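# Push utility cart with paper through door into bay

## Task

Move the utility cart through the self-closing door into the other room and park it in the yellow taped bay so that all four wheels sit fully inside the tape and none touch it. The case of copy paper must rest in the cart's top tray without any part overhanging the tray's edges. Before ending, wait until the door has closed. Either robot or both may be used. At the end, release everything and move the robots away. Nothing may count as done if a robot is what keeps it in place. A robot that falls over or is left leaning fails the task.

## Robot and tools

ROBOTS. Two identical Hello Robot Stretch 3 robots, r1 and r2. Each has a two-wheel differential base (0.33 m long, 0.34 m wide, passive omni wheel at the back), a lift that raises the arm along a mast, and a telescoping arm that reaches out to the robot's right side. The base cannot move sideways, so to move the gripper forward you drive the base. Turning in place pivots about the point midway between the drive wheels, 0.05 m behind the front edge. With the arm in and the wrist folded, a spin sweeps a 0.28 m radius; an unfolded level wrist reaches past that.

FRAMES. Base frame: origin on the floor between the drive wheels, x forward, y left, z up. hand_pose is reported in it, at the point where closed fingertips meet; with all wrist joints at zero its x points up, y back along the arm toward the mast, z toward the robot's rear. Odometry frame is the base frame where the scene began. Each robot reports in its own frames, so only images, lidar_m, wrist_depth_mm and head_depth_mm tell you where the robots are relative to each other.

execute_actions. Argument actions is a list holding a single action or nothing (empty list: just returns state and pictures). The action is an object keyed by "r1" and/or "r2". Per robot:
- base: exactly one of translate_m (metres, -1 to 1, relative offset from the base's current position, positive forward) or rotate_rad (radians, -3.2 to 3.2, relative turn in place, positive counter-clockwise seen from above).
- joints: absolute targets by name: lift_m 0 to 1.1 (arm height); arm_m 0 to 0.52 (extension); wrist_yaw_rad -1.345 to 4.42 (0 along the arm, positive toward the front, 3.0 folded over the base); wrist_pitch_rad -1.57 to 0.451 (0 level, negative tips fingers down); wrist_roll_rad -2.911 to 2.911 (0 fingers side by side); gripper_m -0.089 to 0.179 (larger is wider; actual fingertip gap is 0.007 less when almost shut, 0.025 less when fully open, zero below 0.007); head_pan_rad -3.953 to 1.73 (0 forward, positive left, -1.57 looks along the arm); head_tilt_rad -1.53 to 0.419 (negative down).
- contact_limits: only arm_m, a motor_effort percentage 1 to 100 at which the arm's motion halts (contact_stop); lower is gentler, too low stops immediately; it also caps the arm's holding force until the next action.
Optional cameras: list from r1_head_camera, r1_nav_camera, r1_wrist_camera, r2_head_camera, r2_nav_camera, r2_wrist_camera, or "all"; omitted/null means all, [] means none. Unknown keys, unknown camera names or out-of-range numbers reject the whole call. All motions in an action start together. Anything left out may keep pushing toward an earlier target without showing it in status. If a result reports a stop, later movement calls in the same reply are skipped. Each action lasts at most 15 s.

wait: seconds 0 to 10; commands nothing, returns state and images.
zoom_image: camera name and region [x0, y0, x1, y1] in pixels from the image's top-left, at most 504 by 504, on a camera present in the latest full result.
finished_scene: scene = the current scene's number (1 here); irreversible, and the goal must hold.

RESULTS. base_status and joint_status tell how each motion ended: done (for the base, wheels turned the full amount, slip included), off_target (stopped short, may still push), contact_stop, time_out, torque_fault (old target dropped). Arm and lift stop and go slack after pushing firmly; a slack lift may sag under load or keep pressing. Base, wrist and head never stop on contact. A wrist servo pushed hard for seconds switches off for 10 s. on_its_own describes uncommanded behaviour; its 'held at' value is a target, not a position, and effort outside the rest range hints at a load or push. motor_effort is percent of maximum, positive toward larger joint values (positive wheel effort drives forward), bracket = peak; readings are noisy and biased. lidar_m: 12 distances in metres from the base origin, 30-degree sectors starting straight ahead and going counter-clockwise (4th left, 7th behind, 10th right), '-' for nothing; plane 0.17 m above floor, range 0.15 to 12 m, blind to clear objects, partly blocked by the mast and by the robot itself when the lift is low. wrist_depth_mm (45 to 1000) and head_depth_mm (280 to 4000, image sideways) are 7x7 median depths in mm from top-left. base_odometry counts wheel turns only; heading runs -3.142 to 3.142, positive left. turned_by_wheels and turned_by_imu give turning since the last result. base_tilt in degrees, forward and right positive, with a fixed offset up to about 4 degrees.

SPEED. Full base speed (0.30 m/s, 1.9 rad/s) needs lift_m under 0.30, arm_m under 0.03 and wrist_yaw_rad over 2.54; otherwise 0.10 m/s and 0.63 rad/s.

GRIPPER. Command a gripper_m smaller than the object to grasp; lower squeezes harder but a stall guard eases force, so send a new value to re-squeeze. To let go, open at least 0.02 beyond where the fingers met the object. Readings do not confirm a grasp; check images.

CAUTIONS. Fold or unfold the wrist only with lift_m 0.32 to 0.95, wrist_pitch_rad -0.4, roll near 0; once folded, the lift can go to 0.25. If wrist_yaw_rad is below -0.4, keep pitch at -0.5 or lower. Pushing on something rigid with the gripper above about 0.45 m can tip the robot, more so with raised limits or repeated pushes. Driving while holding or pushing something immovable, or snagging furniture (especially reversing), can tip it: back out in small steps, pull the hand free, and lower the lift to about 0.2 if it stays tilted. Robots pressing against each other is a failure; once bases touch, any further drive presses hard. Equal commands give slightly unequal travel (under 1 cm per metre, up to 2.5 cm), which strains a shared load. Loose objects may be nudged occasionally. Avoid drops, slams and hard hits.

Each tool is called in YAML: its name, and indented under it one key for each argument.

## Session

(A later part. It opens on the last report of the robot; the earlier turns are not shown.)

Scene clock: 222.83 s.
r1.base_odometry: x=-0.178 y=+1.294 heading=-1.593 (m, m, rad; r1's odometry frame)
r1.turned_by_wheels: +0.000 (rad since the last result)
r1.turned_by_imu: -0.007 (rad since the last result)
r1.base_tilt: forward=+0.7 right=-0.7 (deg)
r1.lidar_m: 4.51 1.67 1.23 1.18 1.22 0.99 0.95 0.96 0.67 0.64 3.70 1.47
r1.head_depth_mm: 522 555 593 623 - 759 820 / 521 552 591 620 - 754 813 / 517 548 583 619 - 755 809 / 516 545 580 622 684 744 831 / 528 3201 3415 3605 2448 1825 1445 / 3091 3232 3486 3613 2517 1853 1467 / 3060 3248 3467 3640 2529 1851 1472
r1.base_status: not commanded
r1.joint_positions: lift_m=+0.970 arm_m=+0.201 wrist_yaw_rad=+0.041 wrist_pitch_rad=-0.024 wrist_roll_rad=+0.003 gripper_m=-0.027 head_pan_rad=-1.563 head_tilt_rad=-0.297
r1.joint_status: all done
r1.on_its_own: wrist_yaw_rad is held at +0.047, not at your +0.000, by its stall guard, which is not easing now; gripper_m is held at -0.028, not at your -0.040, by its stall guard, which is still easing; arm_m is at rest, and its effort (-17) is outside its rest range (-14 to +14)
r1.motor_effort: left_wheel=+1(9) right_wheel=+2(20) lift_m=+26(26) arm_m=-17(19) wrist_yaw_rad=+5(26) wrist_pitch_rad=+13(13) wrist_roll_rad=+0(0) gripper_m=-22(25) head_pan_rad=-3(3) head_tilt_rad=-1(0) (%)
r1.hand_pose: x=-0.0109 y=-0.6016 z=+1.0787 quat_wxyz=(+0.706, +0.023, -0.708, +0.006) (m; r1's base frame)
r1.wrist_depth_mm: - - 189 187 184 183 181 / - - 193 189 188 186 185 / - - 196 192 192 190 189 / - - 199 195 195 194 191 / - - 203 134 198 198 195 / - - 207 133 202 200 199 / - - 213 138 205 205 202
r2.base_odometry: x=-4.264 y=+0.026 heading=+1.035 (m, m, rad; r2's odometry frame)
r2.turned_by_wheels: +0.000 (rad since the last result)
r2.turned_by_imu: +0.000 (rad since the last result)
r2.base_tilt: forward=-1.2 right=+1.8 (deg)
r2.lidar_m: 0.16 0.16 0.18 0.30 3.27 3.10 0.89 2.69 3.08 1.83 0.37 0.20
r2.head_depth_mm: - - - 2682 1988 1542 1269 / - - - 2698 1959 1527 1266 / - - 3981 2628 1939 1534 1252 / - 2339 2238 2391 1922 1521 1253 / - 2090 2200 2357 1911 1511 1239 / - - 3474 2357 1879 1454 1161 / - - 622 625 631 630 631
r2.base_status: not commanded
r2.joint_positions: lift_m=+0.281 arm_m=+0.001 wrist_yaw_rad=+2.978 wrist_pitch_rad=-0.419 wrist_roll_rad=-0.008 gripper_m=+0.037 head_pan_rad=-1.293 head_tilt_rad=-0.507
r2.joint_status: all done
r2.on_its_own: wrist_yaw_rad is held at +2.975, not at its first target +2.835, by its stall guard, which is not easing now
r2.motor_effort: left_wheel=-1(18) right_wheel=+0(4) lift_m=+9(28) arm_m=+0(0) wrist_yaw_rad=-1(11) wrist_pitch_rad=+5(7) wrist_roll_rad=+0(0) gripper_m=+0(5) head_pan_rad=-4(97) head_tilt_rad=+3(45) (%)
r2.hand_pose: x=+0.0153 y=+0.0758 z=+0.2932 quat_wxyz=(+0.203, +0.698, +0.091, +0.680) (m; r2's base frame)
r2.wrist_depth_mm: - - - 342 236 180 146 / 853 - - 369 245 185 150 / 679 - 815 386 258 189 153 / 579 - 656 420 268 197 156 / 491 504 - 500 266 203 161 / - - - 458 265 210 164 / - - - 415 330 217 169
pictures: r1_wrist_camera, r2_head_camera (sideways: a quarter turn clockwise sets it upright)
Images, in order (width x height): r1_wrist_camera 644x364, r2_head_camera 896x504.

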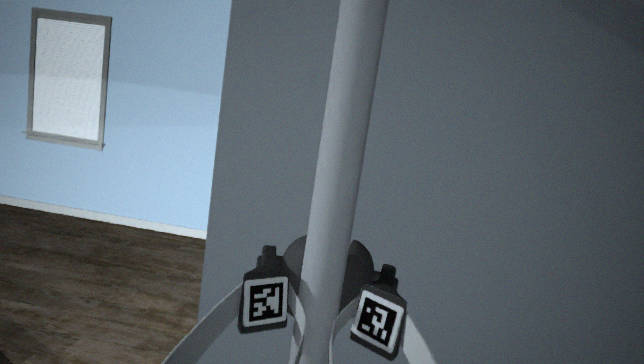

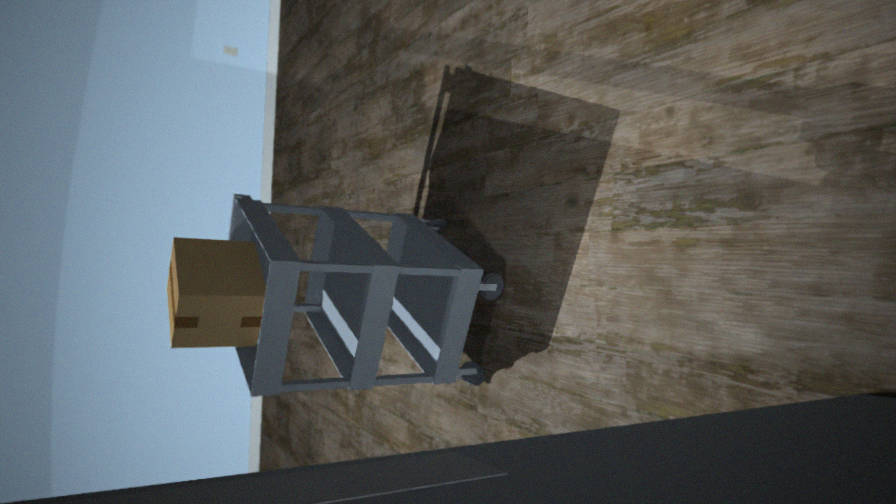

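execute_actions:
  actions:
    - {"r1":{"base":{"translate_m":-0.02},"joints":{"arm_m":0.03,"gripper_m":-0.045}},"r2":{"base":{"translate_m":-0.1},"joints":{"head_pan_rad":0}}}
  cameras: []

execute_actions:
  actions:
    - {"r2":{"base":{"rotate_rad":-1.22}}}
  cameras: []

execute_actions:
  actions:
    - {"r2":{"base":{"translate_m":0.48}}}
  cameras: []

execute_actions:
  actions:
    - {"r2":{"base":{"rotate_rad":0.28}}}
  cameras: ["r2_nav_camera"]

Scene clock: 242.57 s.
r1.base_odometry: x=-0.177 y=+1.314 heading=-1.593 (m, m, rad; r1's odometry frame)
r1.turned_by_wheels: +0.000 (rad since the last result)
r1.turned_by_imu: +0.040 (rad since the last result)
r1.base_tilt: forward=+0.6 right=-0.7 (deg)
r1.lidar_m: 3.91 1.61 1.21 1.18 1.24 0.95 0.92 0.97 1.29 3.54 3.77 1.50
r1.head_depth_mm: 2987 3158 3379 3271 2376 - - / 3019 3253 3428 3524 2490 - - / 3018 3236 3426 3636 2822 - - / 3050 3273 3485 3613 2513 1809 1423 / 3058 3229 3541 3638 2472 1820 1448 / 3077 3307 3525 3658 2484 1835 1458 / 3102 3321 3534 3691 2507 1869 1464
r1.base_status: done
r1.joint_positions: lift_m=+0.970 arm_m=+0.030 wrist_yaw_rad=+0.045 wrist_pitch_rad=-0.020 wrist_roll_rad=+0.003 gripper_m=-0.041 head_pan_rad=-1.564 head_tilt_rad=-0.300
r1.joint_status: gripper_m off_target (ended at -0.041, target -0.045); the others done
r1.on_its_own: wrist_yaw_rad is held at +0.047, not at your +0.000, by its stall guard, which is not easing now
r1.motor_effort: left_wheel=+1(18) right_wheel=+1(23) lift_m=+28(28) arm_m=-5(32) wrist_yaw_rad=+2(22) wrist_pitch_rad=+11(14) wrist_roll_rad=+0(0) gripper_m=-18(98) head_pan_rad=-3(4) head_tilt_rad=+1(1) (%)
r1.hand_pose: x=-0.0099 y=-0.4308 z=+1.0797 quat_wxyz=(+0.706, +0.023, -0.708, +0.008) (m; r1's base frame)
r1.wrist_depth_mm: - - - - - - - / - - - - - - - / - - - - - - - / - - - - - - - / - - - - - - - / - - - - - - - / - - - - - - -
r2.base_odometry: x=-4.315 y=-0.060 heading=+1.035 (m, m, rad; r2's odometry frame)
r2.turned_by_wheels: +0.000 (rad since the last result)
r2.turned_by_imu: -1.102 (rad since the last result)
r2.base_tilt: forward=-1.2 right=+1.7 (deg)
r2.lidar_m: - - 0.15 0.19 2.61 2.95 2.93 2.92 0.54 0.25 0.15 -
r2.head_depth_mm: - - - - - - - / - - - - - - - / - - - - - - - / - - - - - - - / - - - - - - - / - - - - - - - / - - - - - - -
r2.base_status: done
r2.joint_positions: lift_m=+0.280 arm_m=+0.001 wrist_yaw_rad=+2.991 wrist_pitch_rad=-0.421 wrist_roll_rad=-0.005 gripper_m=+0.037 head_pan_rad=+0.021 head_tilt_rad=-0.480
r2.joint_status: head_pan_rad off_target (ended at +0.021, target +0.000)
r2.on_its_own: wrist_yaw_rad is held at +2.975, not at its first target +2.835, by its stall guard, which is not easing now; left_wheel is at rest, and its effort (+28) is outside its rest range (-18 to +18)
r2.motor_effort: left_wheel=+28(70) right_wheel=+4(42) lift_m=+17(16) arm_m=-1(2) wrist_yaw_rad=-10(17) wrist_pitch_rad=+6(7) wrist_roll_rad=-2(2) gripper_m=+4(5) head_pan_rad=-13(43) head_tilt_rad=-8(9) (%)
r2.hand_pose: x=+0.0124 y=+0.0760 z=+0.2924 quat_wxyz=(+0.200, +0.699, +0.096, +0.680) (m; r2's base frame)
r2.wrist_depth_mm: - - - 295 133 86 64 / 858 - 885 292 133 86 64 / 686 - 715 296 133 86 64 / 581 - 631 295 134 86 64 / 491 502 - 455 129 86 64 / - - - 253 124 86 64 / - - - 222 145 87 64
pictures: none
No camera images: the call's "cameras" was empty. Leave "cameras" out to get every camera's image.

Scene clock: 244.73 s.
r1.base_odometry: x=-0.177 y=+1.314 heading=-1.593 (m, m, rad; r1's odometry frame)
r1.turned_by_wheels: +0.000 (rad since the last result)
r1.turned_by_imu: -0.001 (rad since the last result)
r1.base_tilt: forward=+0.6 right=-0.7 (deg)
r1.lidar_m: 3.90 1.61 1.21 1.18 1.24 0.95 0.92 0.97 1.28 3.55 3.75 1.50
r1.head_depth_mm: 2969 3144 3389 3255 2397 - - / 3033 3189 3445 3548 2476 - - / 3034 3217 3472 3614 2792 - - / 3077 3266 3479 3630 2486 1806 1414 / 3065 3261 3509 3623 2454 1829 1455 / 3091 3268 3534 3646 2485 1851 1461 / 3103 3336 3545 3709 2514 1864 1473
r1.base_status: not commanded
r1.joint_positions: lift_m=+0.970 arm_m=+0.030 wrist_yaw_rad=+0.045 wrist_pitch_rad=-0.020 wrist_roll_rad=+0.003 gripper_m=-0.041 head_pan_rad=-1.564 head_tilt_rad=-0.300
r1.joint_status: not commanded
r1.on_its_own: wrist_yaw_rad is held at +0.047, not at your +0.000, by its stall guard, which is not easing now
r1.motor_effort: left_wheel=+1(1) right_wheel=+0(1) lift_m=+28(27) arm_m=-6(5) wrist_yaw_rad=+2(2) wrist_pitch_rad=+11(11) wrist_roll_rad=+0(1) gripper_m=-19(17) head_pan_rad=-1(2) head_tilt_rad=+1(1) (%)
r1.hand_pose: x=-0.0099 y=-0.4308 z=+1.0797 quat_wxyz=(+0.706, +0.023, -0.708, +0.008) (m; r1's base frame)
r1.wrist_depth_mm: - - - - - - - / - - - - - - - / - - - - - - - / - - - - - - - / - - - - - - - / - - - - - - - / - - - - - - 975
r2.base_odometry: x=-4.315 y=-0.061 heading=-0.184 (m, m, rad; r2's odometry frame)
r2.turned_by_wheels: -1.219 (rad since the last result)
r2.turned_by_imu: -0.629 (rad since the last result)
r2.base_tilt: forward=-1.0 right=+1.7 (deg)
r2.lidar_m: 0.16 0.15 0.15 0.18 0.36 2.47 2.90 2.84 3.00 2.46 0.54 0.25
r2.head_depth_mm: - - - - 321 424 643 / - - - - - 328 437 / - - - - - - 333 / - - - - - - 294 / - - - - - - - / - - - - - - - / - - - - - - -
r2.base_status: rotate_rad off_target (by the wheels' count: -1.2191 of -1.2200)
r2.joint_positions: lift_m=+0.280 arm_m=+0.001 wrist_yaw_rad=+2.978 wrist_pitch_rad=-0.421 wrist_roll_rad=-0.005 gripper_m=+0.037 head_pan_rad=+0.007 head_tilt_rad=-0.494
r2.joint_status: not commanded
r2.on_its_own: wrist_yaw_rad is held at +2.975, not at its first target +2.835, by its stall guard, which is not easing now; left_wheel is at rest, and its effort (+49) is outside its rest range (-18 to +18)
r2.motor_effort: left_wheel=+49(84) right_wheel=-1(4) lift_m=+17(16) arm_m=+0(0) wrist_yaw_rad=-2(9) wrist_pitch_rad=+6(6) wrist_roll_rad=-2(1) gripper_m=+0(4) head_pan_rad=-4(12) head_tilt_rad=-2(8) (%)
r2.hand_pose: x=+0.0153 y=+0.0755 z=+0.2924 quat_wxyz=(+0.204, +0.699, +0.091, +0.679) (m; r2's base frame)
r2.wrist_depth_mm: - - 273 212 175 148 128 / 826 - 300 228 185 156 134 / 679 - 334 248 197 164 140 / 563 - 377 274 212 173 147 / 491 506 - 320 221 185 155 / - - - 320 232 197 164 / - - - 346 281 211 173
pictures: none
No camera images: the call's "cameras" was empty. Leave "cameras" out to get every camera's image.

Scene clock: 248.43 s.
r1.base_odometry: x=-0.177 y=+1.314 heading=-1.593 (m, m, rad; r1's odometry frame)
r1.turned_by_wheels: +0.000 (rad since the last result)
r1.turned_by_imu: -0.001 (rad since the last result)
r1.base_tilt: forward=+0.7 right=-0.7 (deg)
r1.lidar_m: 3.93 1.60 1.21 1.18 1.24 0.95 0.92 0.98 1.21 3.54 3.73 1.50
r1.head_depth_mm: 2993 3163 3368 3105 2156 - - / 3033 3231 3430 3597 2501 - - / 3074 3242 3476 3575 2797 - - / 3042 3284 3505 3633 2490 1811 1415 / 3061 3278 3498 3599 2481 1824 1457 / 3050 3255 3522 3678 2482 1841 1460 / 3075 3325 3551 3711 2499 1853 1479
r1.base_status: not commanded
r1.joint_positions: lift_m=+0.970 arm_m=+0.030 wrist_yaw_rad=+0.045 wrist_pitch_rad=-0.020 wrist_roll_rad=+0.003 gripper_m=-0.041 head_pan_rad=-1.564 head_tilt_rad=-0.300
r1.joint_status: not commanded
r1.on_its_own: wrist_yaw_rad is held at +0.047, not at your +0.000, by its stall guard, which is not easing now
r1.motor_effort: left_wheel=+1(1) right_wheel=+0(1) lift_m=+28(28) arm_m=-5(5) wrist_yaw_rad=+2(2) wrist_pitch_rad=+11(11) wrist_roll_rad=+1(0) gripper_m=-19(18) head_pan_rad=-3(3) head_tilt_rad=+0(1) (%)
r1.hand_pose: x=-0.0099 y=-0.4308 z=+1.0797 quat_wxyz=(+0.706, +0.023, -0.708, +0.008) (m; r1's base frame)
r1.wrist_depth_mm: - - - - - - 909 / - - - - - - 903 / - - - - - - 903 / - - - - - - 896 / - - - - - - 868 / - - - - - - 852 / - - - - - - 871
r2.base_odometry: x=-3.843 y=-0.148 heading=-0.183 (m, m, rad; r2's odometry frame)
r2.turned_by_wheels: +0.000 (rad since the last result)
r2.turned_by_imu: +0.904 (rad since the last result)
r2.base_tilt: forward=-1.1 right=+1.7 (deg)
r2.lidar_m: - - 0.15 0.19 3.10 3.05 3.12 0.58 0.58 0.25 0.15 -
r2.head_depth_mm: - - - - - - - / - - - - - - - / - - - - - - - / - - - - - - - / - - - - - - - / - - - - - - - / - - - - - - -
r2.base_status: done
r2.joint_positions: lift_m=+0.280 arm_m=+0.001 wrist_yaw_rad=+2.990 wrist_pitch_rad=-0.423 wrist_roll_rad=-0.005 gripper_m=+0.037 head_pan_rad=+0.017 head_tilt_rad=-0.489
r2.joint_status: not commanded
r2.on_its_own: wrist_yaw_rad is held at +2.975, not at its first target +2.835, by its stall guard, which is not easing now; left_wheel is at rest, and its effort (+30) is outside its rest range (-18 to +18)
r2.motor_effort: left_wheel=+30(90) right_wheel=+4(25) lift_m=+18(18) arm_m=+0(0) wrist_yaw_rad=-9(10) wrist_pitch_rad=+6(7) wrist_roll_rad=-2(1) gripper_m=+5(5) head_pan_rad=-10(13) head_tilt_rad=-4(9) (%)
r2.hand_pose: x=+0.0127 y=+0.0757 z=+0.2919 quat_wxyz=(+0.201, +0.699, +0.096, +0.680) (m; r2's base frame)
r2.wrist_depth_mm: - - - 293 133 86 64 / 850 - 972 291 132 86 64 / 689 - 731 294 133 86 64 / 568 - 655 296 134 86 64 / 493 498 - 459 128 86 64 / - - - 254 123 86 64 / - - - 222 146 87 64
pictures: none
No camera images: the call's "cameras" was empty. Leave "cameras" out to get every camera's image.

Scene clock: 249.77 s.
r1.base_odometry: x=-0.177 y=+1.314 heading=-1.593 (m, m, rad; r1's odometry frame)
r1.turned_by_wheels: +0.000 (rad since the last result)
r1.turned_by_imu: +0.000 (rad since the last result)
r1.base_tilt: forward=+0.6 right=-0.7 (deg)
r1.lidar_m: 3.88 1.61 1.21 1.18 1.24 0.95 0.92 0.97 1.21 3.55 3.75 1.50
r1.head_depth_mm: 2966 3180 3371 3095 2063 - - / 3010 3221 3411 3579 2502 - - / 3046 3206 3417 3589 2779 - - / 3059 3230 3496 3633 2506 1824 1419 / 3079 3264 3493 3662 2488 1828 1450 / 3112 3249 3538 3694 2467 1844 1464 / 3129 3277 3552 3699 2524 1861 1470
r1.base_status: not commanded
r1.joint_positions: lift_m=+0.970 arm_m=+0.030 wrist_yaw_rad=+0.045 wrist_pitch_rad=-0.020 wrist_roll_rad=+0.003 gripper_m=-0.041 head_pan_rad=-1.564 head_tilt_rad=-0.300
r1.joint_status: not commanded
r1.on_its_own: wrist_yaw_rad is held at +0.047, not at your +0.000, by its stall guard, which is not easing now
r1.motor_effort: left_wheel=+1(1) right_wheel=+1(1) lift_m=+28(28) arm_m=-5(5) wrist_yaw_rad=+2(2) wrist_pitch_rad=+11(11) wrist_roll_rad=+0(0) gripper_m=-18(18) head_pan_rad=-3(2) head_tilt_rad=+0(0) (%)
r1.hand_pose: x=-0.0099 y=-0.4308 z=+1.0797 quat_wxyz=(+0.706, +0.023, -0.708, +0.008) (m; r1's base frame)
r1.wrist_depth_mm: - - - - - - 923 / - - - - - - 896 / - - - - - - 903 / - - - - - - 893 / - - - - - - 864 / - - - - - - 841 / - - - - - - 839
r2.base_odometry: x=-3.843 y=-0.148 heading=+0.096 (m, m, rad; r2's odometry frame)
r2.turned_by_wheels: +0.280 (rad since the last result)
r2.turned_by_imu: +0.201 (rad since the last result)
r2.base_tilt: forward=-1.1 right=+1.7 (deg)
r2.lidar_m: - - 0.15 0.50 3.06 3.03 3.02 0.57 1.09 0.19 0.15 -
r2.head_depth_mm: - - - - - - - / - - - - - - - / - - - - - - - / - - - - - - - / - - - - - - - / - - - - - - - / - - - - - - -
r2.base_status: done
r2.joint_positions: lift_m=+0.280 arm_m=+0.001 wrist_yaw_rad=+2.975 wrist_pitch_rad=-0.422 wrist_roll_rad=-0.005 gripper_m=+0.037 head_pan_rad=-0.007 head_tilt_rad=-0.495
r2.joint_status: not commanded
r2.on_its_own: wrist_yaw_rad is held at +2.975, not at its first target +2.835, by its stall guard, which is not easing now
r2.motor_effort: left_wheel=-2(32) right_wheel=+8(21) lift_m=+18(18) arm_m=+0(0) wrist_yaw_rad=+1(9) wrist_pitch_rad=+6(7) wrist_roll_rad=-1(2) gripper_m=+0(5) head_pan_rad=+4(10) head_tilt_rad=-2(5) (%)
r2.hand_pose: x=+0.0159 y=+0.0753 z=+0.2922 quat_wxyz=(+0.205, +0.699, +0.091, +0.679) (m; r2's base frame)
r2.wrist_depth_mm: - - - 538 237 127 87 / 872 - - 565 226 124 85 / 676 - 789 622 215 120 84 / 587 - 670 621 205 118 82 / 487 499 - 552 182 115 81 / - - - 464 160 112 80 / - - - 360 204 110 79
pictures: r2_nav_camera (sideways: a quarter turn counterclockwise sets it upright)
Images, in order (width x height): r2_nav_camera 672x504.

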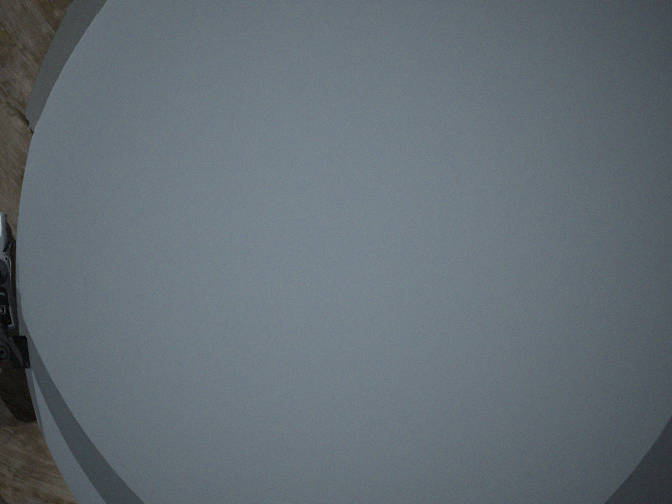

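Door stop hit. Redo.

execute_actions:
  actions:
    - {"r1":{"base":{"rotate_rad":-0.035},"joints":{"arm_m":0.1,"gripper_m":0.12,"wrist_yaw_rad":0}},"r2":{"joints":{"lift_m":0.32,"head_tilt_rad":-1.2}}}
  cameras: []

execute_actions:
  actions:
    - {"r2":{"base":{"translate_m":0.6}}}
  cameras: ["r1_wrist_camera"]

Scene clock: 257.73 s.
r1.base_odometry: x=-0.177 y=+1.314 heading=-1.628 (m, m, rad; r1's odometry frame)
r1.turned_by_wheels: -0.035 (rad since the last result)
r1.turned_by_imu: -0.036 (rad since the last result)
r1.base_tilt: forward=+0.7 right=-0.7 (deg)
r1.lidar_m: 4.39 1.65 1.22 1.18 1.23 0.96 0.92 0.96 1.20 3.53 3.70 1.50
r1.head_depth_mm: 2903 1386 1468 1563 - - - / 3041 3204 3413 3555 - - - / 3056 3263 3470 3628 - - 1354 / 3054 3248 3466 3590 2394 1779 1437 / 3069 3266 3488 3660 2461 1815 1451 / 3049 3253 3470 3699 2503 1837 1454 / 3054 3305 3487 3609 2516 1872 1475
r1.base_status: done
r1.joint_positions: lift_m=+0.970 arm_m=+0.100 wrist_yaw_rad=+0.002 wrist_pitch_rad=-0.020 wrist_roll_rad=+0.003 gripper_m=+0.120 head_pan_rad=-1.564 head_tilt_rad=-0.300
r1.joint_status: all done
r1.motor_effort: left_wheel=+3(5) right_wheel=-2(5) lift_m=+28(28) arm_m=+6(9) wrist_yaw_rad=-2(4) wrist_pitch_rad=+11(11) wrist_roll_rad=+0(0) gripper_m=+0(83) head_pan_rad=-2(3) head_tilt_rad=+0(1) (%)
r1.hand_pose: x=-0.0208 y=-0.5002 z=+1.0797 quat_wxyz=(+0.706, +0.008, -0.708, -0.007) (m; r1's base frame)
r1.wrist_depth_mm: - - - - - - 827 / - - - - - - 848 / - - - - - - 816 / - - - - - - 822 / - - - - - - 792 / - - - - - 988 804 / - - - - - 920 783
r2.base_odometry: x=-3.843 y=-0.148 heading=+0.096 (m, m, rad; r2's odometry frame)
r2.turned_by_wheels: +0.000 (rad since the last result)
r2.turned_by_imu: +0.001 (rad since the last result)
r2.base_tilt: forward=-1.1 right=+1.7 (deg)
r2.lidar_m: - - 0.15 0.49 3.07 3.04 3.02 0.57 1.09 0.19 0.15 -
r2.head_depth_mm: - - - - - 1157 1121 / - - - - - 1161 1110 / - - - - - 547 1069 / - - - - - 682 - / - - - - 378 1026 - / - - - - 401 1167 - / - - - - 488 1160 -
r2.base_status: not commanded
r2.joint_positions: lift_m=+0.319 arm_m=+0.001 wrist_yaw_rad=+2.975 wrist_pitch_rad=-0.421 wrist_roll_rad=-0.005 gripper_m=+0.037 head_pan_rad=-0.007 head_tilt_rad=-1.185
r2.joint_status: all done
r2.on_its_own: wrist_yaw_rad is held at +2.975, not at its first target +2.835, by its stall guard, which is not easing now
r2.motor_effort: left_wheel=-2(2) right_wheel=+9(9) lift_m=+38(40) arm_m=+0(0) wrist_yaw_rad=+0(1) wrist_pitch_rad=+6(6) wrist_roll_rad=-1(1) gripper_m=+0(0) head_pan_rad=+3(4) head_tilt_rad=-5(30) (%)
r2.hand_pose: x=+0.0159 y=+0.0754 z=+0.3312 quat_wxyz=(+0.205, +0.699, +0.090, +0.679) (m; r2's base frame)
r2.wrist_depth_mm: - - - 523 238 127 87 / 922 - - 561 227 123 85 / 744 - 852 615 215 120 84 / 629 - 720 673 207 117 82 / 533 546 - 596 181 115 81 / 480 498 - 506 160 112 80 / - - - 426 204 110 78
pictures: none
No camera images: the call's "cameras" was empty. Leave "cameras" out to get every camera's image.

Scene clock: 264.80 s.
r1.base_odometry: x=-0.177 y=+1.314 heading=-1.628 (m, m, rad; r1's odometry frame)
r1.turned_by_wheels: +0.000 (rad since the last result)
r1.turned_by_imu: -0.002 (rad since the last result)
r1.base_tilt: forward=+0.7 right=-0.7 (deg)
r1.lidar_m: 4.37 1.66 1.22 1.18 1.23 0.96 0.92 0.96 0.79 0.77 3.70 1.50
r1.head_depth_mm: 619 657 701 753 - - - / 624 664 709 761 - - - / 630 672 719 769 - - 1028 / 640 677 715 774 852 935 1043 / 657 3180 3440 3579 2449 1824 1448 / 3054 3253 3526 3597 2465 1850 1465 / 3062 3254 3473 3646 2518 1852 1472
r1.base_status: not commanded
r1.joint_positions: lift_m=+0.970 arm_m=+0.100 wrist_yaw_rad=+0.002 wrist_pitch_rad=-0.020 wrist_roll_rad=+0.003 gripper_m=+0.120 head_pan_rad=-1.564 head_tilt_rad=-0.300
r1.joint_status: not commanded
r1.motor_effort: left_wheel=+3(3) right_wheel=-2(2) lift_m=+28(27) arm_m=+6(6) wrist_yaw_rad=-2(2) wrist_pitch_rad=+11(11) wrist_roll_rad=+1(0) gripper_m=+0(0) head_pan_rad=-2(3) head_tilt_rad=+1(1) (%)
r1.hand_pose: x=-0.0208 y=-0.5002 z=+1.0797 quat_wxyz=(+0.706, +0.008, -0.708, -0.007) (m; r1's base frame)
r1.wrist_depth_mm: - - - 429 409 393 378 / - - - 425 413 396 381 / - - - 438 424 404 386 / - - - 443 426 410 390 / - - - 450 434 417 398 / - - - 452 442 419 405 / - - - 464 446 422 408
r2.base_odometry: x=-3.246 y=-0.090 heading=+0.097 (m, m, rad; r2's odometry frame)
r2.turned_by_wheels: +0.001 (rad since the last result)
r2.turned_by_imu: +0.790 (rad since the last result)
r2.base_tilt: forward=-1.1 right=+1.8 (deg)
r2.lidar_m: - - 0.15 0.20 3.34 0.95 0.99 2.79 3.54 0.21 0.15 -
r2.head_depth_mm: - - - - - 1185 1118 / - - - - - 1173 1109 / - - - - - - 1089 / - - - - - - - / - - - - - - - / - - - - - 1163 - / - - - - - 1150 -
r2.base_status: translate_m off_target (by the wheels' count: +0.5998 of +0.6000)
r2.joint_positions: lift_m=+0.319 arm_m=+0.001 wrist_yaw_rad=+2.993 wrist_pitch_rad=-0.423 wrist_roll_rad=-0.005 gripper_m=+0.037 head_pan_rad=-0.012 head_tilt_rad=-1.212
r2.joint_status: not commanded
r2.on_its_own: wrist_yaw_rad is held at +2.975, not at its first target +2.835, by its stall guard, which is not easing now; left_wheel is at rest, and its effort (+53) is outside its rest range (-18 to +18)
r2.motor_effort: left_wheel=+53(56) right_wheel=+12(24) lift_m=+33(38) arm_m=+0(0) wrist_yaw_rad=-10(11) wrist_pitch_rad=+7(7) wrist_roll_rad=-2(1) gripper_m=+6(6) head_pan_rad=+7(6) head_tilt_rad=+4(6) (%)
r2.hand_pose: x=+0.0119 y=+0.0758 z=+0.3309 quat_wxyz=(+0.200, +0.698, +0.098, +0.680) (m; r2's base frame)
r2.wrist_depth_mm: - - - 315 131 83 61 / 948 - - 312 130 82 61 / 759 - 863 309 129 82 60 / 625 - 703 306 129 82 60 / 537 551 - 493 129 82 60 / 480 498 - 299 119 82 60 / - - - 216 139 81 60
pictures: r1_wrist_camera
Images, in order (width x height): r1_wrist_camera 644x364.

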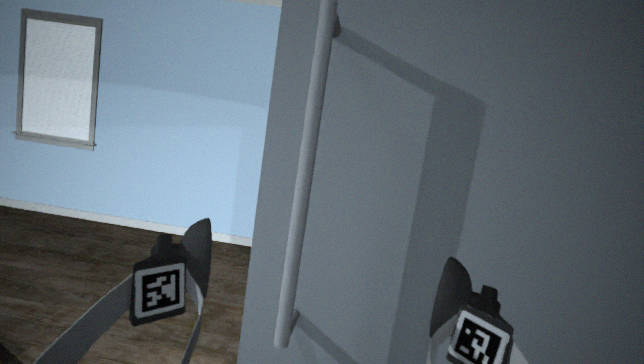

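execute_actions:
  actions:
    - {"r1":{"base":{"translate_m":0.035},"joints":{"arm_m":0.36}}}
  cameras: []

execute_actions:
  actions:
    - {"r1":{"joints":{"gripper_m":-0.04}}}
  cameras: []

execute_actions:
  actions:
    - {"r1":{"joints":{"arm_m":0.2}},"r2":{"joints":{"lift_m":0.28}}}
  cameras: ["r1_wrist_camera"]

Scene clock: 274.97 s.
r1.base_odometry: x=-0.179 y=+1.279 heading=-1.628 (m, m, rad; r1's odometry frame)
r1.turned_by_wheels: +0.000 (rad since the last result)
r1.turned_by_imu: -0.001 (rad since the last result)
r1.base_tilt: forward=+0.6 right=-0.7 (deg)
r1.lidar_m: 4.39 1.66 1.22 1.18 1.23 0.99 0.96 1.00 0.79 0.78 3.70 1.47
r1.head_depth_mm: 622 662 705 - 827 883 968 / 626 669 709 - 829 898 980 / 633 673 713 - 846 910 998 / 642 681 736 811 872 1698 1360 / 3064 3280 3481 3578 2448 1829 1457 / 3069 3278 3524 3630 2490 1841 1458 / 3070 3267 3545 3632 2524 1861 1475
r1.base_status: done
r1.joint_positions: lift_m=+0.970 arm_m=+0.359 wrist_yaw_rad=+0.000 wrist_pitch_rad=-0.021 wrist_roll_rad=+0.003 gripper_m=+0.120 head_pan_rad=-1.564 head_tilt_rad=-0.300
r1.joint_status: all done
r1.motor_effort: left_wheel=+2(7) right_wheel=-2(4) lift_m=+28(27) arm_m=+9(10) wrist_yaw_rad=+0(2) wrist_pitch_rad=+11(11) wrist_roll_rad=+1(0) gripper_m=+0(1) head_pan_rad=-3(3) head_tilt_rad=+0(1) (%)
r1.hand_pose: x=-0.0213 y=-0.7600 z=+1.0796 quat_wxyz=(+0.706, +0.008, -0.708, -0.007) (m; r1's base frame)
r1.wrist_depth_mm: - - - 172 165 159 153 / - - 183 174 168 162 155 / - - 186 110 170 164 157 / - - 188 115 172 166 159 / - - 190 115 175 168 162 / - - 193 118 179 169 163 / - - 197 184 182 171 166
r2.base_odometry: x=-3.246 y=-0.090 heading=+0.097 (m, m, rad; r2's odometry frame)
r2.turned_by_wheels: +0.000 (rad since the last result)
r2.turned_by_imu: +0.001 (rad since the last result)
r2.base_tilt: forward=-1.1 right=+1.8 (deg)
r2.lidar_m: - - 0.15 0.20 3.34 0.95 0.99 2.78 3.55 0.21 0.15 -
r2.head_depth_mm: - - - - - 1187 1120 / - - - - - 1172 1116 / - - - - - - 1088 / - - - - - - - / - - - - - - - / - - - - - 1161 - / - - - - - 1141 -
r2.base_status: not commanded
r2.joint_positions: lift_m=+0.319 arm_m=+0.001 wrist_yaw_rad=+2.993 wrist_pitch_rad=-0.423 wrist_roll_rad=-0.005 gripper_m=+0.037 head_pan_rad=-0.012 head_tilt_rad=-1.212
r2.joint_status: not commanded
r2.on_its_own: wrist_yaw_rad is held at +2.975, not at its first target +2.835, by its stall guard, which is not easing now; left_wheel is at rest, and its effort (+53) is outside its rest range (-18 to +18)
r2.motor_effort: left_wheel=+53(53) right_wheel=+12(13) lift_m=+33(34) arm_m=+0(0) wrist_yaw_rad=-11(11) wrist_pitch_rad=+7(7) wrist_roll_rad=-1(1) gripper_m=+6(6) head_pan_rad=+7(7) head_tilt_rad=+4(4) (%)
r2.hand_pose: x=+0.0119 y=+0.0758 z=+0.3309 quat_wxyz=(+0.200, +0.698, +0.098, +0.680) (m; r2's base frame)
r2.wrist_depth_mm: - - - 316 131 83 61 / 938 - - 310 130 82 60 / 754 - 871 308 130 82 60 / 637 630 723 305 129 82 60 / 535 554 - 497 128 82 60 / 475 499 - 299 118 82 60 / - - - 216 139 82 60
pictures: none
No camera images: the call's "cameras" was empty. Leave "cameras" out to get every camera's image.

Scene clock: 277.07 s.
r1.base_odometry: x=-0.179 y=+1.279 heading=-1.628 (m, m, rad; r1's odometry frame)
r1.turned_by_wheels: +0.000 (rad since the last result)
r1.turned_by_imu: +0.000 (rad since the last result)
r1.base_tilt: forward=+0.7 right=-0.7 (deg)
r1.lidar_m: 4.38 1.65 1.22 1.18 1.23 0.99 0.96 1.00 0.79 0.78 3.69 1.47
r1.head_depth_mm: 623 661 707 - 828 886 965 / 628 670 710 - 830 899 984 / 637 675 714 - 851 915 1002 / 643 682 740 1937 878 1684 1369 / 3059 3239 3463 3563 2450 1830 1446 / 3080 3272 3469 3568 2498 1841 1464 / 3059 3299 3533 3654 2515 1846 1461
r1.base_status: not commanded
r1.joint_positions: lift_m=+0.970 arm_m=+0.360 wrist_yaw_rad=+0.002 wrist_pitch_rad=-0.021 wrist_roll_rad=+0.003 gripper_m=-0.039 head_pan_rad=-1.564 head_tilt_rad=-0.300
r1.joint_status: all done
r1.motor_effort: left_wheel=+3(3) right_wheel=-3(11) lift_m=+28(28) arm_m=+6(9) wrist_yaw_rad=-2(22) wrist_pitch_rad=+11(12) wrist_roll_rad=+0(0) gripper_m=-27(98) head_pan_rad=-2(1) head_tilt_rad=+1(1) (%)
r1.hand_pose: x=-0.0208 y=-0.7602 z=+1.0794 quat_wxyz=(+0.706, +0.009, -0.708, -0.007) (m; r1's base frame)
r1.wrist_depth_mm: - - - 174 166 160 155 / - - - 176 168 164 156 / - - 188 113 172 165 158 / - - 191 118 174 167 160 / - - 194 116 177 170 163 / - - - 116 179 172 166 / - - 199 123 180 174 167
r2.base_odometry: x=-3.246 y=-0.090 heading=+0.097 (m, m, rad; r2's odometry frame)
r2.turned_by_wheels: +0.000 (rad since the last result)
r2.turned_by_imu: -0.002 (rad since the last result)
r2.base_tilt: forward=-1.2 right=+1.7 (deg)
r2.lidar_m: - - 0.15 0.20 3.33 0.95 0.98 2.78 3.55 0.21 0.15 -
r2.head_depth_mm: - - - - - 1184 1120 / - - - - - 1177 1108 / - - - - - - 1091 / - - - - - - - / - - - - - - - / - - - - - 1157 - / - - - - - 1153 -
r2.base_status: not commanded
r2.joint_positions: lift_m=+0.319 arm_m=+0.001 wrist_yaw_rad=+2.993 wrist_pitch_rad=-0.423 wrist_roll_rad=-0.005 gripper_m=+0.037 head_pan_rad=-0.012 head_tilt_rad=-1.212
r2.joint_status: not commanded
r2.on_its_own: wrist_yaw_rad is held at +2.975, not at its first target +2.835, by its stall guard, which is not easing now; left_wheel is at rest, and its effort (+51) is outside its rest range (-18 to +18)
r2.motor_effort: left_wheel=+51(53) right_wheel=+13(13) lift_m=+33(34) arm_m=+0(0) wrist_yaw_rad=-11(10) wrist_pitch_rad=+7(7) wrist_roll_rad=-2(1) gripper_m=+6(6) head_pan_rad=+7(6) head_tilt_rad=+4(3) (%)
r2.hand_pose: x=+0.0118 y=+0.0758 z=+0.3309 quat_wxyz=(+0.200, +0.698, +0.098, +0.680) (m; r2's base frame)
r2.wrist_depth_mm: - - - 315 131 83 61 / 932 - - 314 130 82 61 / 763 - 869 308 130 82 60 / 628 647 706 307 129 82 60 / 540 553 - 495 129 82 60 / 480 490 - 302 118 82 60 / - - - 217 139 82 60
pictures: none
No camera images: the call's "cameras" was empty. Leave "cameras" out to get every camera's image.

Scene clock: 279.50 s.
r1.base_odometry: x=-0.179 y=+1.279 heading=-1.628 (m, m, rad; r1's odometry frame)
r1.turned_by_wheels: +0.000 (rad since the last result)
r1.turned_by_imu: +0.009 (rad since the last result)
r1.base_tilt: forward=+0.6 right=-0.6 (deg)
r1.lidar_m: 4.25 1.64 1.22 1.18 1.23 0.99 0.96 0.94 0.67 0.63 3.69 1.47
r1.head_depth_mm: 515 548 586 616 - 750 811 / 513 546 584 614 - 746 807 / 511 540 577 611 - 749 805 / 510 543 580 627 688 748 1354 / 3050 3233 3510 3630 2466 1834 1444 / 3038 3286 3477 3642 2494 1847 1455 / 3097 3281 3510 3669 2525 1862 1473
r1.base_status: not commanded
r1.joint_positions: lift_m=+0.970 arm_m=+0.201 wrist_yaw_rad=-0.020 wrist_pitch_rad=-0.021 wrist_roll_rad=+0.003 gripper_m=-0.033 head_pan_rad=-1.564 head_tilt_rad=-0.300
r1.joint_status: all done
r1.on_its_own: gripper_m is held at -0.034, not at your -0.040, by its stall guard, which is not easing now; arm_m is at rest, and its effort (-17) is outside its rest range (-14 to +14); wrist_yaw_rad is at rest, and its effort (+16) is outside its rest range (-12 to +12)
r1.motor_effort: left_wheel=-2(2) right_wheel=+11(11) lift_m=+28(28) arm_m=-17(22) wrist_yaw_rad=+16(16) wrist_pitch_rad=+11(13) wrist_roll_rad=+0(0) gripper_m=-20(27) head_pan_rad=-2(2) head_tilt_rad=+1(1) (%)
r1.hand_pose: x=-0.0265 y=-0.6019 z=+1.0796 quat_wxyz=(+0.706, +0.001, -0.708, -0.015) (m; r1's base frame)
r1.wrist_depth_mm: - - 181 178 181 183 183 / - - 184 183 184 185 187 / - - 187 185 188 189 189 / - - 191 126 191 193 193 / - - 193 128 194 196 197 / - - 198 126 198 201 202 / - - 200 135 203 205 206
r2.base_odometry: x=-3.246 y=-0.090 heading=+0.096 (m, m, rad; r2's odometry frame)
r2.turned_by_wheels: +0.000 (rad since the last result)
r2.turned_by_imu: +0.000 (rad since the last result)
r2.base_tilt: forward=-1.2 right=+1.7 (deg)
r2.lidar_m: - - 0.15 0.26 3.33 0.95 0.98 2.78 3.53 1.81 0.19 0.15
r2.head_depth_mm: - - - 325 826 1195 1122 / - - - - 660 1190 1114 / - - - - 551 - 1081 / - - - - 474 1210 - / - - - - 439 1194 - / - - - - 422 1168 - / - - - - 388 1148 -
r2.base_status: not commanded
r2.joint_positions: lift_m=+0.281 arm_m=+0.001 wrist_yaw_rad=+2.978 wrist_pitch_rad=-0.418 wrist_roll_rad=-0.005 gripper_m=+0.037 head_pan_rad=-0.007 head_tilt_rad=-1.199
r2.joint_status: all done
r2.on_its_own: wrist_yaw_rad is held at +2.975, not at its first target +2.835, by its stall guard, which is not easing now
r2.motor_effort: left_wheel=-1(50) right_wheel=+0(12) lift_m=+8(31) arm_m=+0(1) wrist_yaw_rad=-2(11) wrist_pitch_rad=+5(7) wrist_roll_rad=-1(1) gripper_m=+0(6) head_pan_rad=+3(8) head_tilt_rad=+0(4) (%)
r2.hand_pose: x=+0.0153 y=+0.0760 z=+0.2935 quat_wxyz=(+0.203, +0.699, +0.090, +0.679) (m; r2's base frame)
r2.wrist_depth_mm: - - - 324 190 135 105 / 870 - - 336 194 137 106 / 699 - 765 351 200 140 107 / 578 - 654 366 205 142 109 / 496 505 - 439 197 145 110 / - - - 376 190 146 112 / - - - 336 235 149 113
pictures: r1_wrist_camera
Images, in order (width x height): r1_wrist_camera 644x364.

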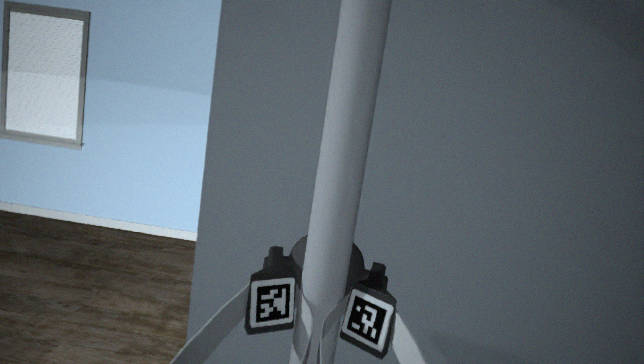

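execute_actions:
  actions:
    - {"r2":{"base":{"translate_m":-0.22}}}
  cameras: []

execute_actions:
  actions:
    - {"r2":{"base":{"rotate_rad":-1.47}}}
  cameras: []

execute_actions:
  actions:
    - {"r2":{"base":{"translate_m":0.88}}}
  cameras: []

execute_actions:
  actions:
    - {"r2":{"base":{"rotate_rad":0.61},"joints":{"lift_m":0.5}}}
  cameras: []

execute_actions:
  actions:
    - {"r2":{"base":{"translate_m":0.6},"joints":{"lift_m":1.05,"wrist_yaw_rad":0.52,"wrist_pitch_rad":-1.0,"wrist_roll_rad":1.57,"gripper_m":0.1,"head_pan_rad":-0.9,"head_tilt_rad":-0.9}}}
  cameras: ["r2_nav_camera"]

Scene clock: 299.00 s.
r1.base_odometry: x=-0.179 y=+1.279 heading=-1.628 (m, m, rad; r1's odometry frame)
r1.turned_by_wheels: +0.000 (rad since the last result)
r1.turned_by_imu: -0.001 (rad since the last result)
r1.base_tilt: forward=+0.6 right=-0.6 (deg)
r1.lidar_m: 4.26 1.64 1.22 1.18 1.23 0.99 0.96 0.94 0.66 0.63 3.70 1.47
r1.head_depth_mm: 514 547 585 616 - 750 810 / 513 546 583 613 - 748 807 / 512 540 576 611 - 750 802 / 509 542 581 629 689 751 1354 / 3025 3242 3497 3618 2494 1829 1451 / 3138 3283 3521 3688 2496 1844 1467 / 3047 3286 3445 3676 2528 1857 1466
r1.base_status: not commanded
r1.joint_positions: lift_m=+0.970 arm_m=+0.201 wrist_yaw_rad=-0.020 wrist_pitch_rad=-0.021 wrist_roll_rad=+0.003 gripper_m=-0.033 head_pan_rad=-1.564 head_tilt_rad=-0.300
r1.joint_status: not commanded
r1.on_its_own: gripper_m is held at -0.034, not at your -0.040, by its stall guard, which is not easing now; arm_m is at rest, and its effort (-17) is outside its rest range (-14 to +14); wrist_yaw_rad is at rest, and its effort (+16) is outside its rest range (-12 to +12)
r1.motor_effort: left_wheel=-2(2) right_wheel=+11(11) lift_m=+28(28) arm_m=-17(17) wrist_yaw_rad=+16(15) wrist_pitch_rad=+11(11) wrist_roll_rad=+0(0) gripper_m=-21(20) head_pan_rad=-3(2) head_tilt_rad=+1(0) (%)
r1.hand_pose: x=-0.0265 y=-0.6019 z=+1.0796 quat_wxyz=(+0.706, +0.001, -0.708, -0.015) (m; r1's base frame)
r1.wrist_depth_mm: - - 180 179 181 182 182 / - - 183 181 185 185 186 / - - 186 185 188 189 189 / - - 190 126 193 193 194 / - - 193 128 194 197 197 / - - 198 126 199 200 201 / - - 202 134 204 204 206
r2.base_odometry: x=-3.465 y=-0.111 heading=+0.096 (m, m, rad; r2's odometry frame)
r2.turned_by_wheels: +0.000 (rad since the last result)
r2.turned_by_imu: +0.001 (rad since the last result)
r2.base_tilt: forward=-1.2 right=+1.7 (deg)
r2.lidar_m: 0.32 0.33 0.40 3.25 3.30 0.74 0.96 2.57 3.25 1.85 0.56 0.36
r2.head_depth_mm: 328 425 602 1019 1278 1197 1126 / 322 413 577 957 1280 1190 1113 / 314 402 555 897 1269 1218 1085 / 308 390 535 845 1266 1205 - / 306 382 516 798 1239 1193 - / 303 370 498 754 1230 1178 - / 298 361 480 717 1217 1155 -
r2.base_status: done
r2.joint_positions: lift_m=+0.281 arm_m=+0.001 wrist_yaw_rad=+2.977 wrist_pitch_rad=-0.418 wrist_roll_rad=-0.005 gripper_m=+0.037 head_pan_rad=-0.007 head_tilt_rad=-1.198
r2.joint_status: not commanded
r2.on_its_own: wrist_yaw_rad is held at +2.975, not at its first target +2.835, by its stall guard, which is not easing now
r2.motor_effort: left_wheel=-1(13) right_wheel=+0(5) lift_m=+8(9) arm_m=+0(0) wrist_yaw_rad=-2(2) wrist_pitch_rad=+5(5) wrist_roll_rad=-2(1) gripper_m=+0(0) head_pan_rad=+3(4) head_tilt_rad=+0(0) (%)
r2.hand_pose: x=+0.0155 y=+0.0759 z=+0.2935 quat_wxyz=(+0.203, +0.699, +0.090, +0.679) (m; r2's base frame)
r2.wrist_depth_mm: - - - - - 380 296 / 872 - - - - 383 298 / 682 - 785 866 815 388 302 / 582 - 663 693 638 394 306 / 494 511 - 564 559 408 309 / - - - 474 508 409 311 / - - - 428 441 421 319
pictures: none
No camera images: the call's "cameras" was empty. Leave "cameras" out to get every camera's image.

Scene clock: 301.10 s.
r1.base_odometry: x=-0.179 y=+1.279 heading=-1.628 (m, m, rad; r1's odometry frame)
r1.turned_by_wheels: +0.000 (rad since the last result)
r1.turned_by_imu: -0.001 (rad since the last result)
r1.base_tilt: forward=+0.6 right=-0.7 (deg)
r1.lidar_m: 4.25 1.64 1.22 1.18 1.23 0.99 0.96 0.94 0.67 0.63 3.69 1.47
r1.head_depth_mm: 514 548 586 616 - 750 811 / 513 546 585 614 - 746 807 / 511 540 576 612 - 751 804 / 510 543 581 630 687 752 1360 / 3022 3254 3485 3635 2469 1822 1456 / 3057 3297 3528 3616 2481 1836 1460 / 3087 3271 3482 3695 2499 1858 1469
r1.base_status: not commanded
r1.joint_positions: lift_m=+0.970 arm_m=+0.201 wrist_yaw_rad=-0.020 wrist_pitch_rad=-0.021 wrist_roll_rad=+0.003 gripper_m=-0.033 head_pan_rad=-1.564 head_tilt_rad=-0.300
r1.joint_status: not commanded
r1.on_its_own: gripper_m is held at -0.034, not at your -0.040, by its stall guard, which is not easing now; arm_m is at rest, and its effort (-17) is outside its rest range (-14 to +14); wrist_yaw_rad is at rest, and its effort (+15) is outside its rest range (-12 to +12)
r1.motor_effort: left_wheel=-2(2) right_wheel=+11(11) lift_m=+28(28) arm_m=-17(17) wrist_yaw_rad=+15(16) wrist_pitch_rad=+11(11) wrist_roll_rad=+0(1) gripper_m=-20(21) head_pan_rad=-3(2) head_tilt_rad=+0(1) (%)
r1.hand_pose: x=-0.0265 y=-0.6019 z=+1.0796 quat_wxyz=(+0.706, +0.001, -0.708, -0.015) (m; r1's base frame)
r1.wrist_depth_mm: - - 181 179 181 182 183 / - - 184 183 184 185 187 / - - 187 185 188 189 190 / - - 191 125 192 193 194 / - - 194 128 196 197 197 / - - 196 126 199 200 201 / - - 201 134 204 204 205
r2.base_odometry: x=-3.465 y=-0.111 heading=-1.374 (m, m, rad; r2's odometry frame)
r2.turned_by_wheels: -1.470 (rad since the last result)
r2.turned_by_imu: -1.438 (rad since the last result)
r2.base_tilt: forward=-1.3 right=+1.6 (deg)
r2.lidar_m: 1.84 0.48 0.34 0.32 0.33 0.44 3.25 3.38 0.74 1.36 2.62 3.61
r2.head_depth_mm: 1836 1654 1503 1392 1279 1193 1119 / 1815 1653 1506 1378 1276 1190 1111 / 1794 1619 1497 1370 1271 1210 1088 / 1792 1635 1474 1351 1259 1206 - / 1772 1602 1465 1343 1252 1193 - / 1748 1596 1446 1338 1253 1179 - / 1748 1589 1416 1173 1133 1107 -
r2.base_status: done
r2.joint_positions: lift_m=+0.281 arm_m=+0.001 wrist_yaw_rad=+2.977 wrist_pitch_rad=-0.418 wrist_roll_rad=-0.005 gripper_m=+0.037 head_pan_rad=-0.007 head_tilt_rad=-1.198
r2.joint_status: not commanded
r2.on_its_own: wrist_yaw_rad is held at +2.975, not at its first target +2.835, by its stall guard, which is not easing now
r2.motor_effort: left_wheel=+1(13) right_wheel=-1(4) lift_m=+9(9) arm_m=+0(0) wrist_yaw_rad=-1(0) wrist_pitch_rad=+5(5) wrist_roll_rad=-1(1) gripper_m=+0(1) head_pan_rad=+4(4) head_tilt_rad=-1(1) (%)
r2.hand_pose: x=+0.0155 y=+0.0759 z=+0.2935 quat_wxyz=(+0.203, +0.699, +0.090, +0.679) (m; r2's base frame)
r2.wrist_depth_mm: 296 - 330 345 365 392 412 / 323 - 357 380 408 432 470 / 355 - 395 421 458 484 528 / 390 - 437 478 513 557 607 / 432 457 - 530 581 615 659 / - - - 479 520 538 553 / - - - 431 438 458 474
pictures: none
No camera images: the call's "cameras" was empty. Leave "cameras" out to get every camera's image.

Scene clock: 305.87 s.
r1.base_odometry: x=-0.179 y=+1.279 heading=-1.628 (m, m, rad; r1's odometry frame)
r1.turned_by_wheels: +0.000 (rad since the last result)
r1.turned_by_imu: -0.001 (rad since the last result)
r1.base_tilt: forward=+0.6 right=-0.6 (deg)
r1.lidar_m: 4.27 1.65 1.22 1.18 1.23 0.99 0.96 0.94 0.67 0.63 3.71 1.47
r1.head_depth_mm: 514 547 588 616 - 747 811 / 512 546 586 614 - 748 809 / 512 539 577 613 - 751 803 / 511 544 580 630 690 749 1190 / 3040 3249 3491 3277 2134 1068 1203 / 3069 786 3487 3595 2483 1839 1463 / 3080 3293 3505 3685 2518 1857 1475
r1.base_status: not commanded
r1.joint_positions: lift_m=+0.970 arm_m=+0.201 wrist_yaw_rad=-0.020 wrist_pitch_rad=-0.021 wrist_roll_rad=+0.003 gripper_m=-0.033 head_pan_rad=-1.564 head_tilt_rad=-0.300
r1.joint_status: not commanded
r1.on_its_own: gripper_m is held at -0.034, not at your -0.040, by its stall guard, which is not easing now; arm_m is at rest, and its effort (-17) is outside its rest range (-14 to +14); wrist_yaw_rad is at rest, and its effort (+15) is outside its rest range (-12 to +12)
r1.motor_effort: left_wheel=-2(2) right_wheel=+11(11) lift_m=+27(28) arm_m=-17(17) wrist_yaw_rad=+15(16) wrist_pitch_rad=+11(11) wrist_roll_rad=+0(0) gripper_m=-20(20) head_pan_rad=-3(2) head_tilt_rad=+0(1) (%)
r1.hand_pose: x=-0.0265 y=-0.6019 z=+1.0796 quat_wxyz=(+0.706, +0.001, -0.708, -0.015) (m; r1's base frame)
r1.wrist_depth_mm: - - 181 180 181 182 183 / - - 183 182 184 186 187 / - - 186 186 188 188 190 / - - 190 126 191 193 193 / - - 194 128 195 197 198 / - - 198 126 199 200 202 / - - 201 134 204 203 205
r2.base_odometry: x=-3.293 y=-0.974 heading=-1.374 (m, m, rad; r2's odometry frame)
r2.turned_by_wheels: +0.000 (rad since the last result)
r2.turned_by_imu: +0.000 (rad since the last result)
r2.base_tilt: forward=-1.1 right=+1.8 (deg)
r2.lidar_m: 0.97 1.07 2.30 1.03 0.45 0.50 1.20 1.38 1.73 2.53 2.62 3.59
r2.head_depth_mm: 1828 1664 1512 1380 1282 1197 1114 / 1819 1649 1489 1380 1285 1183 1117 / 1804 1631 1479 1369 1266 1208 1086 / 1560 1614 1477 1363 1266 1206 - / 1120 1461 1455 1354 1245 1202 - / 1117 1432 1462 1340 1247 1184 - / 1136 1461 1456 1346 1239 1157 -
r2.base_status: done
r2.joint_positions: lift_m=+0.281 arm_m=+0.001 wrist_yaw_rad=+2.977 wrist_pitch_rad=-0.418 wrist_roll_rad=-0.005 gripper_m=+0.037 head_pan_rad=-0.007 head_tilt_rad=-1.198
r2.joint_status: not commanded
r2.on_its_own: wrist_yaw_rad is held at +2.975, not at its first target +2.835, by its stall guard, which is not easing now
r2.motor_effort: left_wheel=+1(13) right_wheel=-1(2) lift_m=+9(9) arm_m=+0(0) wrist_yaw_rad=-1(0) wrist_pitch_rad=+5(5) wrist_roll_rad=-1(2) gripper_m=+0(0) head_pan_rad=+4(4) head_tilt_rad=-1(1) (%)
r2.hand_pose: x=+0.0155 y=+0.0759 z=+0.2935 quat_wxyz=(+0.203, +0.699, +0.090, +0.679) (m; r2's base frame)
r2.wrist_depth_mm: 337 - - - - - - / 366 - - - - - - / 400 - 802 856 913 - - / 442 - 657 694 726 762 863 / 479 494 - 568 604 628 660 / - - - 477 516 524 559 / - - - 435 441 452 482
pictures: none
No camera images: the call's "cameras" was empty. Leave "cameras" out to get every camera's image.

Scene clock: 308.70 s.
r1.base_odometry: x=-0.179 y=+1.279 heading=-1.628 (m, m, rad; r1's odometry frame)
r1.turned_by_wheels: +0.000 (rad since the last result)
r1.turned_by_imu: -0.001 (rad since the last result)
r1.base_tilt: forward=+0.6 right=-0.7 (deg)
r1.lidar_m: 4.26 1.65 1.22 1.18 1.23 0.99 0.96 0.94 0.66 0.63 3.72 1.47
r1.head_depth_mm: 514 548 587 617 - 750 810 / 513 546 584 614 - 745 806 / 510 539 576 612 - 751 802 / 510 543 579 629 688 750 1210 / 3036 842 3391 3214 1257 1766 1329 / 3091 899 3472 3652 2266 1855 1453 / 3099 3334 3488 3645 2512 1865 1465
r1.base_status: not commanded
r1.joint_positions: lift_m=+0.970 arm_m=+0.201 wrist_yaw_rad=-0.020 wrist_pitch_rad=-0.021 wrist_roll_rad=+0.003 gripper_m=-0.033 head_pan_rad=-1.564 head_tilt_rad=-0.300
r1.joint_status: not commanded
r1.on_its_own: gripper_m is held at -0.034, not at your -0.040, by its stall guard, which is not easing now; arm_m is at rest, and its effort (-17) is outside its rest range (-14 to +14); wrist_yaw_rad is at rest, and its effort (+16) is outside its rest range (-12 to +12)
r1.motor_effort: left_wheel=-2(2) right_wheel=+11(11) lift_m=+28(28) arm_m=-17(17) wrist_yaw_rad=+16(16) wrist_pitch_rad=+11(11) wrist_roll_rad=+0(1) gripper_m=-20(20) head_pan_rad=-2(2) head_tilt_rad=+1(0) (%)
r1.hand_pose: x=-0.0265 y=-0.6019 z=+1.0796 quat_wxyz=(+0.706, +0.001, -0.708, -0.015) (m; r1's base frame)
r1.wrist_depth_mm: - - 181 178 182 182 184 / - - 184 182 185 186 186 / - - 188 186 189 189 190 / - - 191 126 192 192 193 / - - 194 128 195 196 197 / - - 197 126 199 200 202 / - - 202 134 204 205 206
r2.base_odometry: x=-3.293 y=-0.974 heading=-0.764 (m, m, rad; r2's odometry frame)
r2.turned_by_wheels: +0.610 (rad since the last result)
r2.turned_by_imu: +0.599 (rad since the last result)
r2.base_tilt: forward=-1.1 right=+1.7 (deg)
r2.lidar_m: 1.14 2.25 1.03 0.41 0.54 4.13 1.38 1.90 2.53 2.71 3.97 0.97
r2.head_depth_mm: 1151 1399 1514 1391 1282 1198 1113 / 1155 1451 1489 1377 1280 1223 - / 1774 1585 1475 1373 1273 1201 - / 1794 1605 1488 1359 1260 1218 - / 1777 1595 1459 1355 1249 - - / 1754 1591 1456 1341 1253 1170 - / 1750 1570 1444 1333 1239 1154 -
r2.base_status: done
r2.joint_positions: lift_m=+0.499 arm_m=+0.001 wrist_yaw_rad=+2.977 wrist_pitch_rad=-0.418 wrist_roll_rad=-0.005 gripper_m=+0.037 head_pan_rad=-0.007 head_tilt_rad=-1.198
r2.joint_status: all done
r2.on_its_own: wrist_yaw_rad is held at +2.975, not at its first target +2.835, by its stall guard, which is not easing now
r2.motor_effort: left_wheel=-4(13) right_wheel=+1(4) lift_m=+39(42) arm_m=+0(0) wrist_yaw_rad=-2(1) wrist_pitch_rad=+5(5) wrist_roll_rad=-1(1) gripper_m=+0(0) head_pan_rad=+4(3) head_tilt_rad=+0(0) (%)
r2.hand_pose: x=+0.0155 y=+0.0759 z=+0.5120 quat_wxyz=(+0.203, +0.699, +0.090, +0.679) (m; r2's base frame)
r2.wrist_depth_mm: 616 - 453 - - - - / 676 - 501 - - - - / 776 - 554 - - - - / 833 - 615 - - - - / 753 774 - 848 917 964 - / 663 679 701 727 806 813 833 / 588 590 617 643 663 704 722
pictures: none
No camera images: the call's "cameras" was empty. Leave "cameras" out to get every camera's image.

Scene clock: 315.93 s.
r1.base_odometry: x=-0.179 y=+1.279 heading=-1.628 (m, m, rad; r1's odometry frame)
r1.turned_by_wheels: +0.000 (rad since the last result)
r1.turned_by_imu: -0.002 (rad since the last result)
r1.base_tilt: forward=+0.6 right=-0.7 (deg)
r1.lidar_m: 4.23 1.64 1.22 1.18 1.23 0.99 0.96 0.94 0.66 0.63 0.85 0.98
r1.head_depth_mm: 514 548 585 617 - 748 812 / 514 547 586 613 - 745 808 / 512 540 577 612 - 752 806 / 510 544 580 628 688 750 1357 / 3074 3251 3507 3625 2478 1828 1452 / 3054 3257 3533 3655 2479 1849 1458 / 3081 3294 3544 3662 2511 1851 1470
r1.base_status: not commanded
r1.joint_positions: lift_m=+0.970 arm_m=+0.201 wrist_yaw_rad=-0.020 wrist_pitch_rad=-0.021 wrist_roll_rad=+0.003 gripper_m=-0.033 head_pan_rad=-1.564 head_tilt_rad=-0.300
r1.joint_status: not commanded
r1.on_its_own: gripper_m is held at -0.034, not at your -0.040, by its stall guard, which is not easing now; arm_m is at rest, and its effort (-17) is outside its rest range (-14 to +14); wrist_yaw_rad is at rest, and its effort (+16) is outside its rest range (-12 to +12)
r1.motor_effort: left_wheel=-2(2) right_wheel=+11(11) lift_m=+28(28) arm_m=-17(17) wrist_yaw_rad=+16(16) wrist_pitch_rad=+11(11) wrist_roll_rad=+0(0) gripper_m=-20(21) head_pan_rad=-3(4) head_tilt_rad=+1(0) (%)
r1.hand_pose: x=-0.0265 y=-0.6019 z=+1.0796 quat_wxyz=(+0.706, +0.001, -0.708, -0.015) (m; r1's base frame)
r1.wrist_depth_mm: - - 181 179 181 182 183 / - - 184 183 185 185 186 / - - 187 185 188 188 190 / - - 190 126 191 193 194 / - - 194 128 195 196 196 / - - 196 126 200 200 202 / - - 201 134 204 204 206
r2.base_odometry: x=-2.859 y=-1.389 heading=-0.764 (m, m, rad; r2's odometry frame)
r2.turned_by_wheels: +0.000 (rad since the last result)
r2.turned_by_imu: +0.001 (rad since the last result)
r2.base_tilt: forward=-1.1 right=+1.6 (deg)
r2.lidar_m: 2.44 1.90 1.87 0.98 1.73 0.68 1.97 2.66 2.88 3.06 0.52 0.53
r2.head_depth_mm: 3250 2481 1979 1691 - 1214 1105 / 3271 2431 1974 1668 1420 1219 1107 / 3241 2283 1921 1627 1413 1236 1099 / 1026 905 731 998 1281 1228 1116 / 772 841 684 1024 1251 1223 1091 / 667 785 738 1006 1267 1212 1085 / 690 808 689 997 1284 1201 1076
r2.base_status: done
r2.joint_positions: lift_m=+1.049 arm_m=+0.001 wrist_yaw_rad=+0.522 wrist_pitch_rad=-1.002 wrist_roll_rad=+1.568 gripper_m=+0.100 head_pan_rad=-0.893 head_tilt_rad=-0.903
r2.joint_status: all done
r2.motor_effort: left_wheel=-4(4) right_wheel=+1(3) lift_m=+38(40) arm_m=+0(0) wrist_yaw_rad=-1(3) wrist_pitch_rad=+1(5) wrist_roll_rad=+1(3) gripper_m=+1(91) head_pan_rad=-4(49) head_tilt_rad=+1(16) (%)
r2.hand_pose: x=+0.0371 y=-0.2473 z=+0.9589 quat_wxyz=(+0.126, +0.227, -0.847, -0.464) (m; r2's base frame)
r2.wrist_depth_mm: - - - - - 895 802 / - - - - - 917 829 / - - - - - 975 - / 665 965 833 - - 959 - / 660 574 848 - - 965 901 / 608 468 851 - - 951 900 / 591 582 874 - - 999 916
pictures: r2_nav_camera (sideways: a quarter turn counterclockwise sets it upright)
Images, in order (width x height): r2_nav_camera 672x504.

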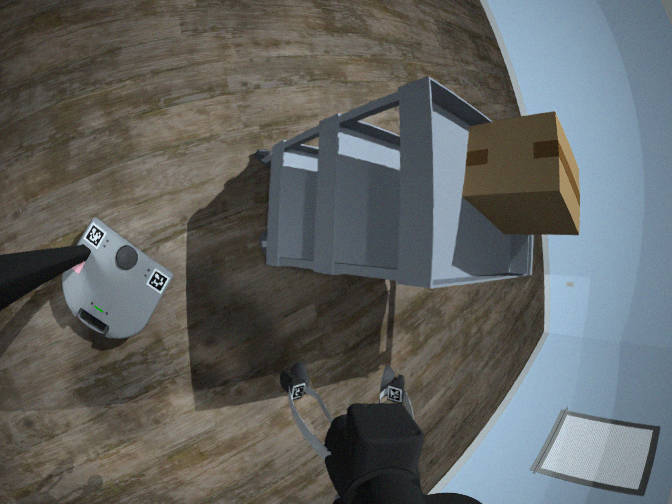

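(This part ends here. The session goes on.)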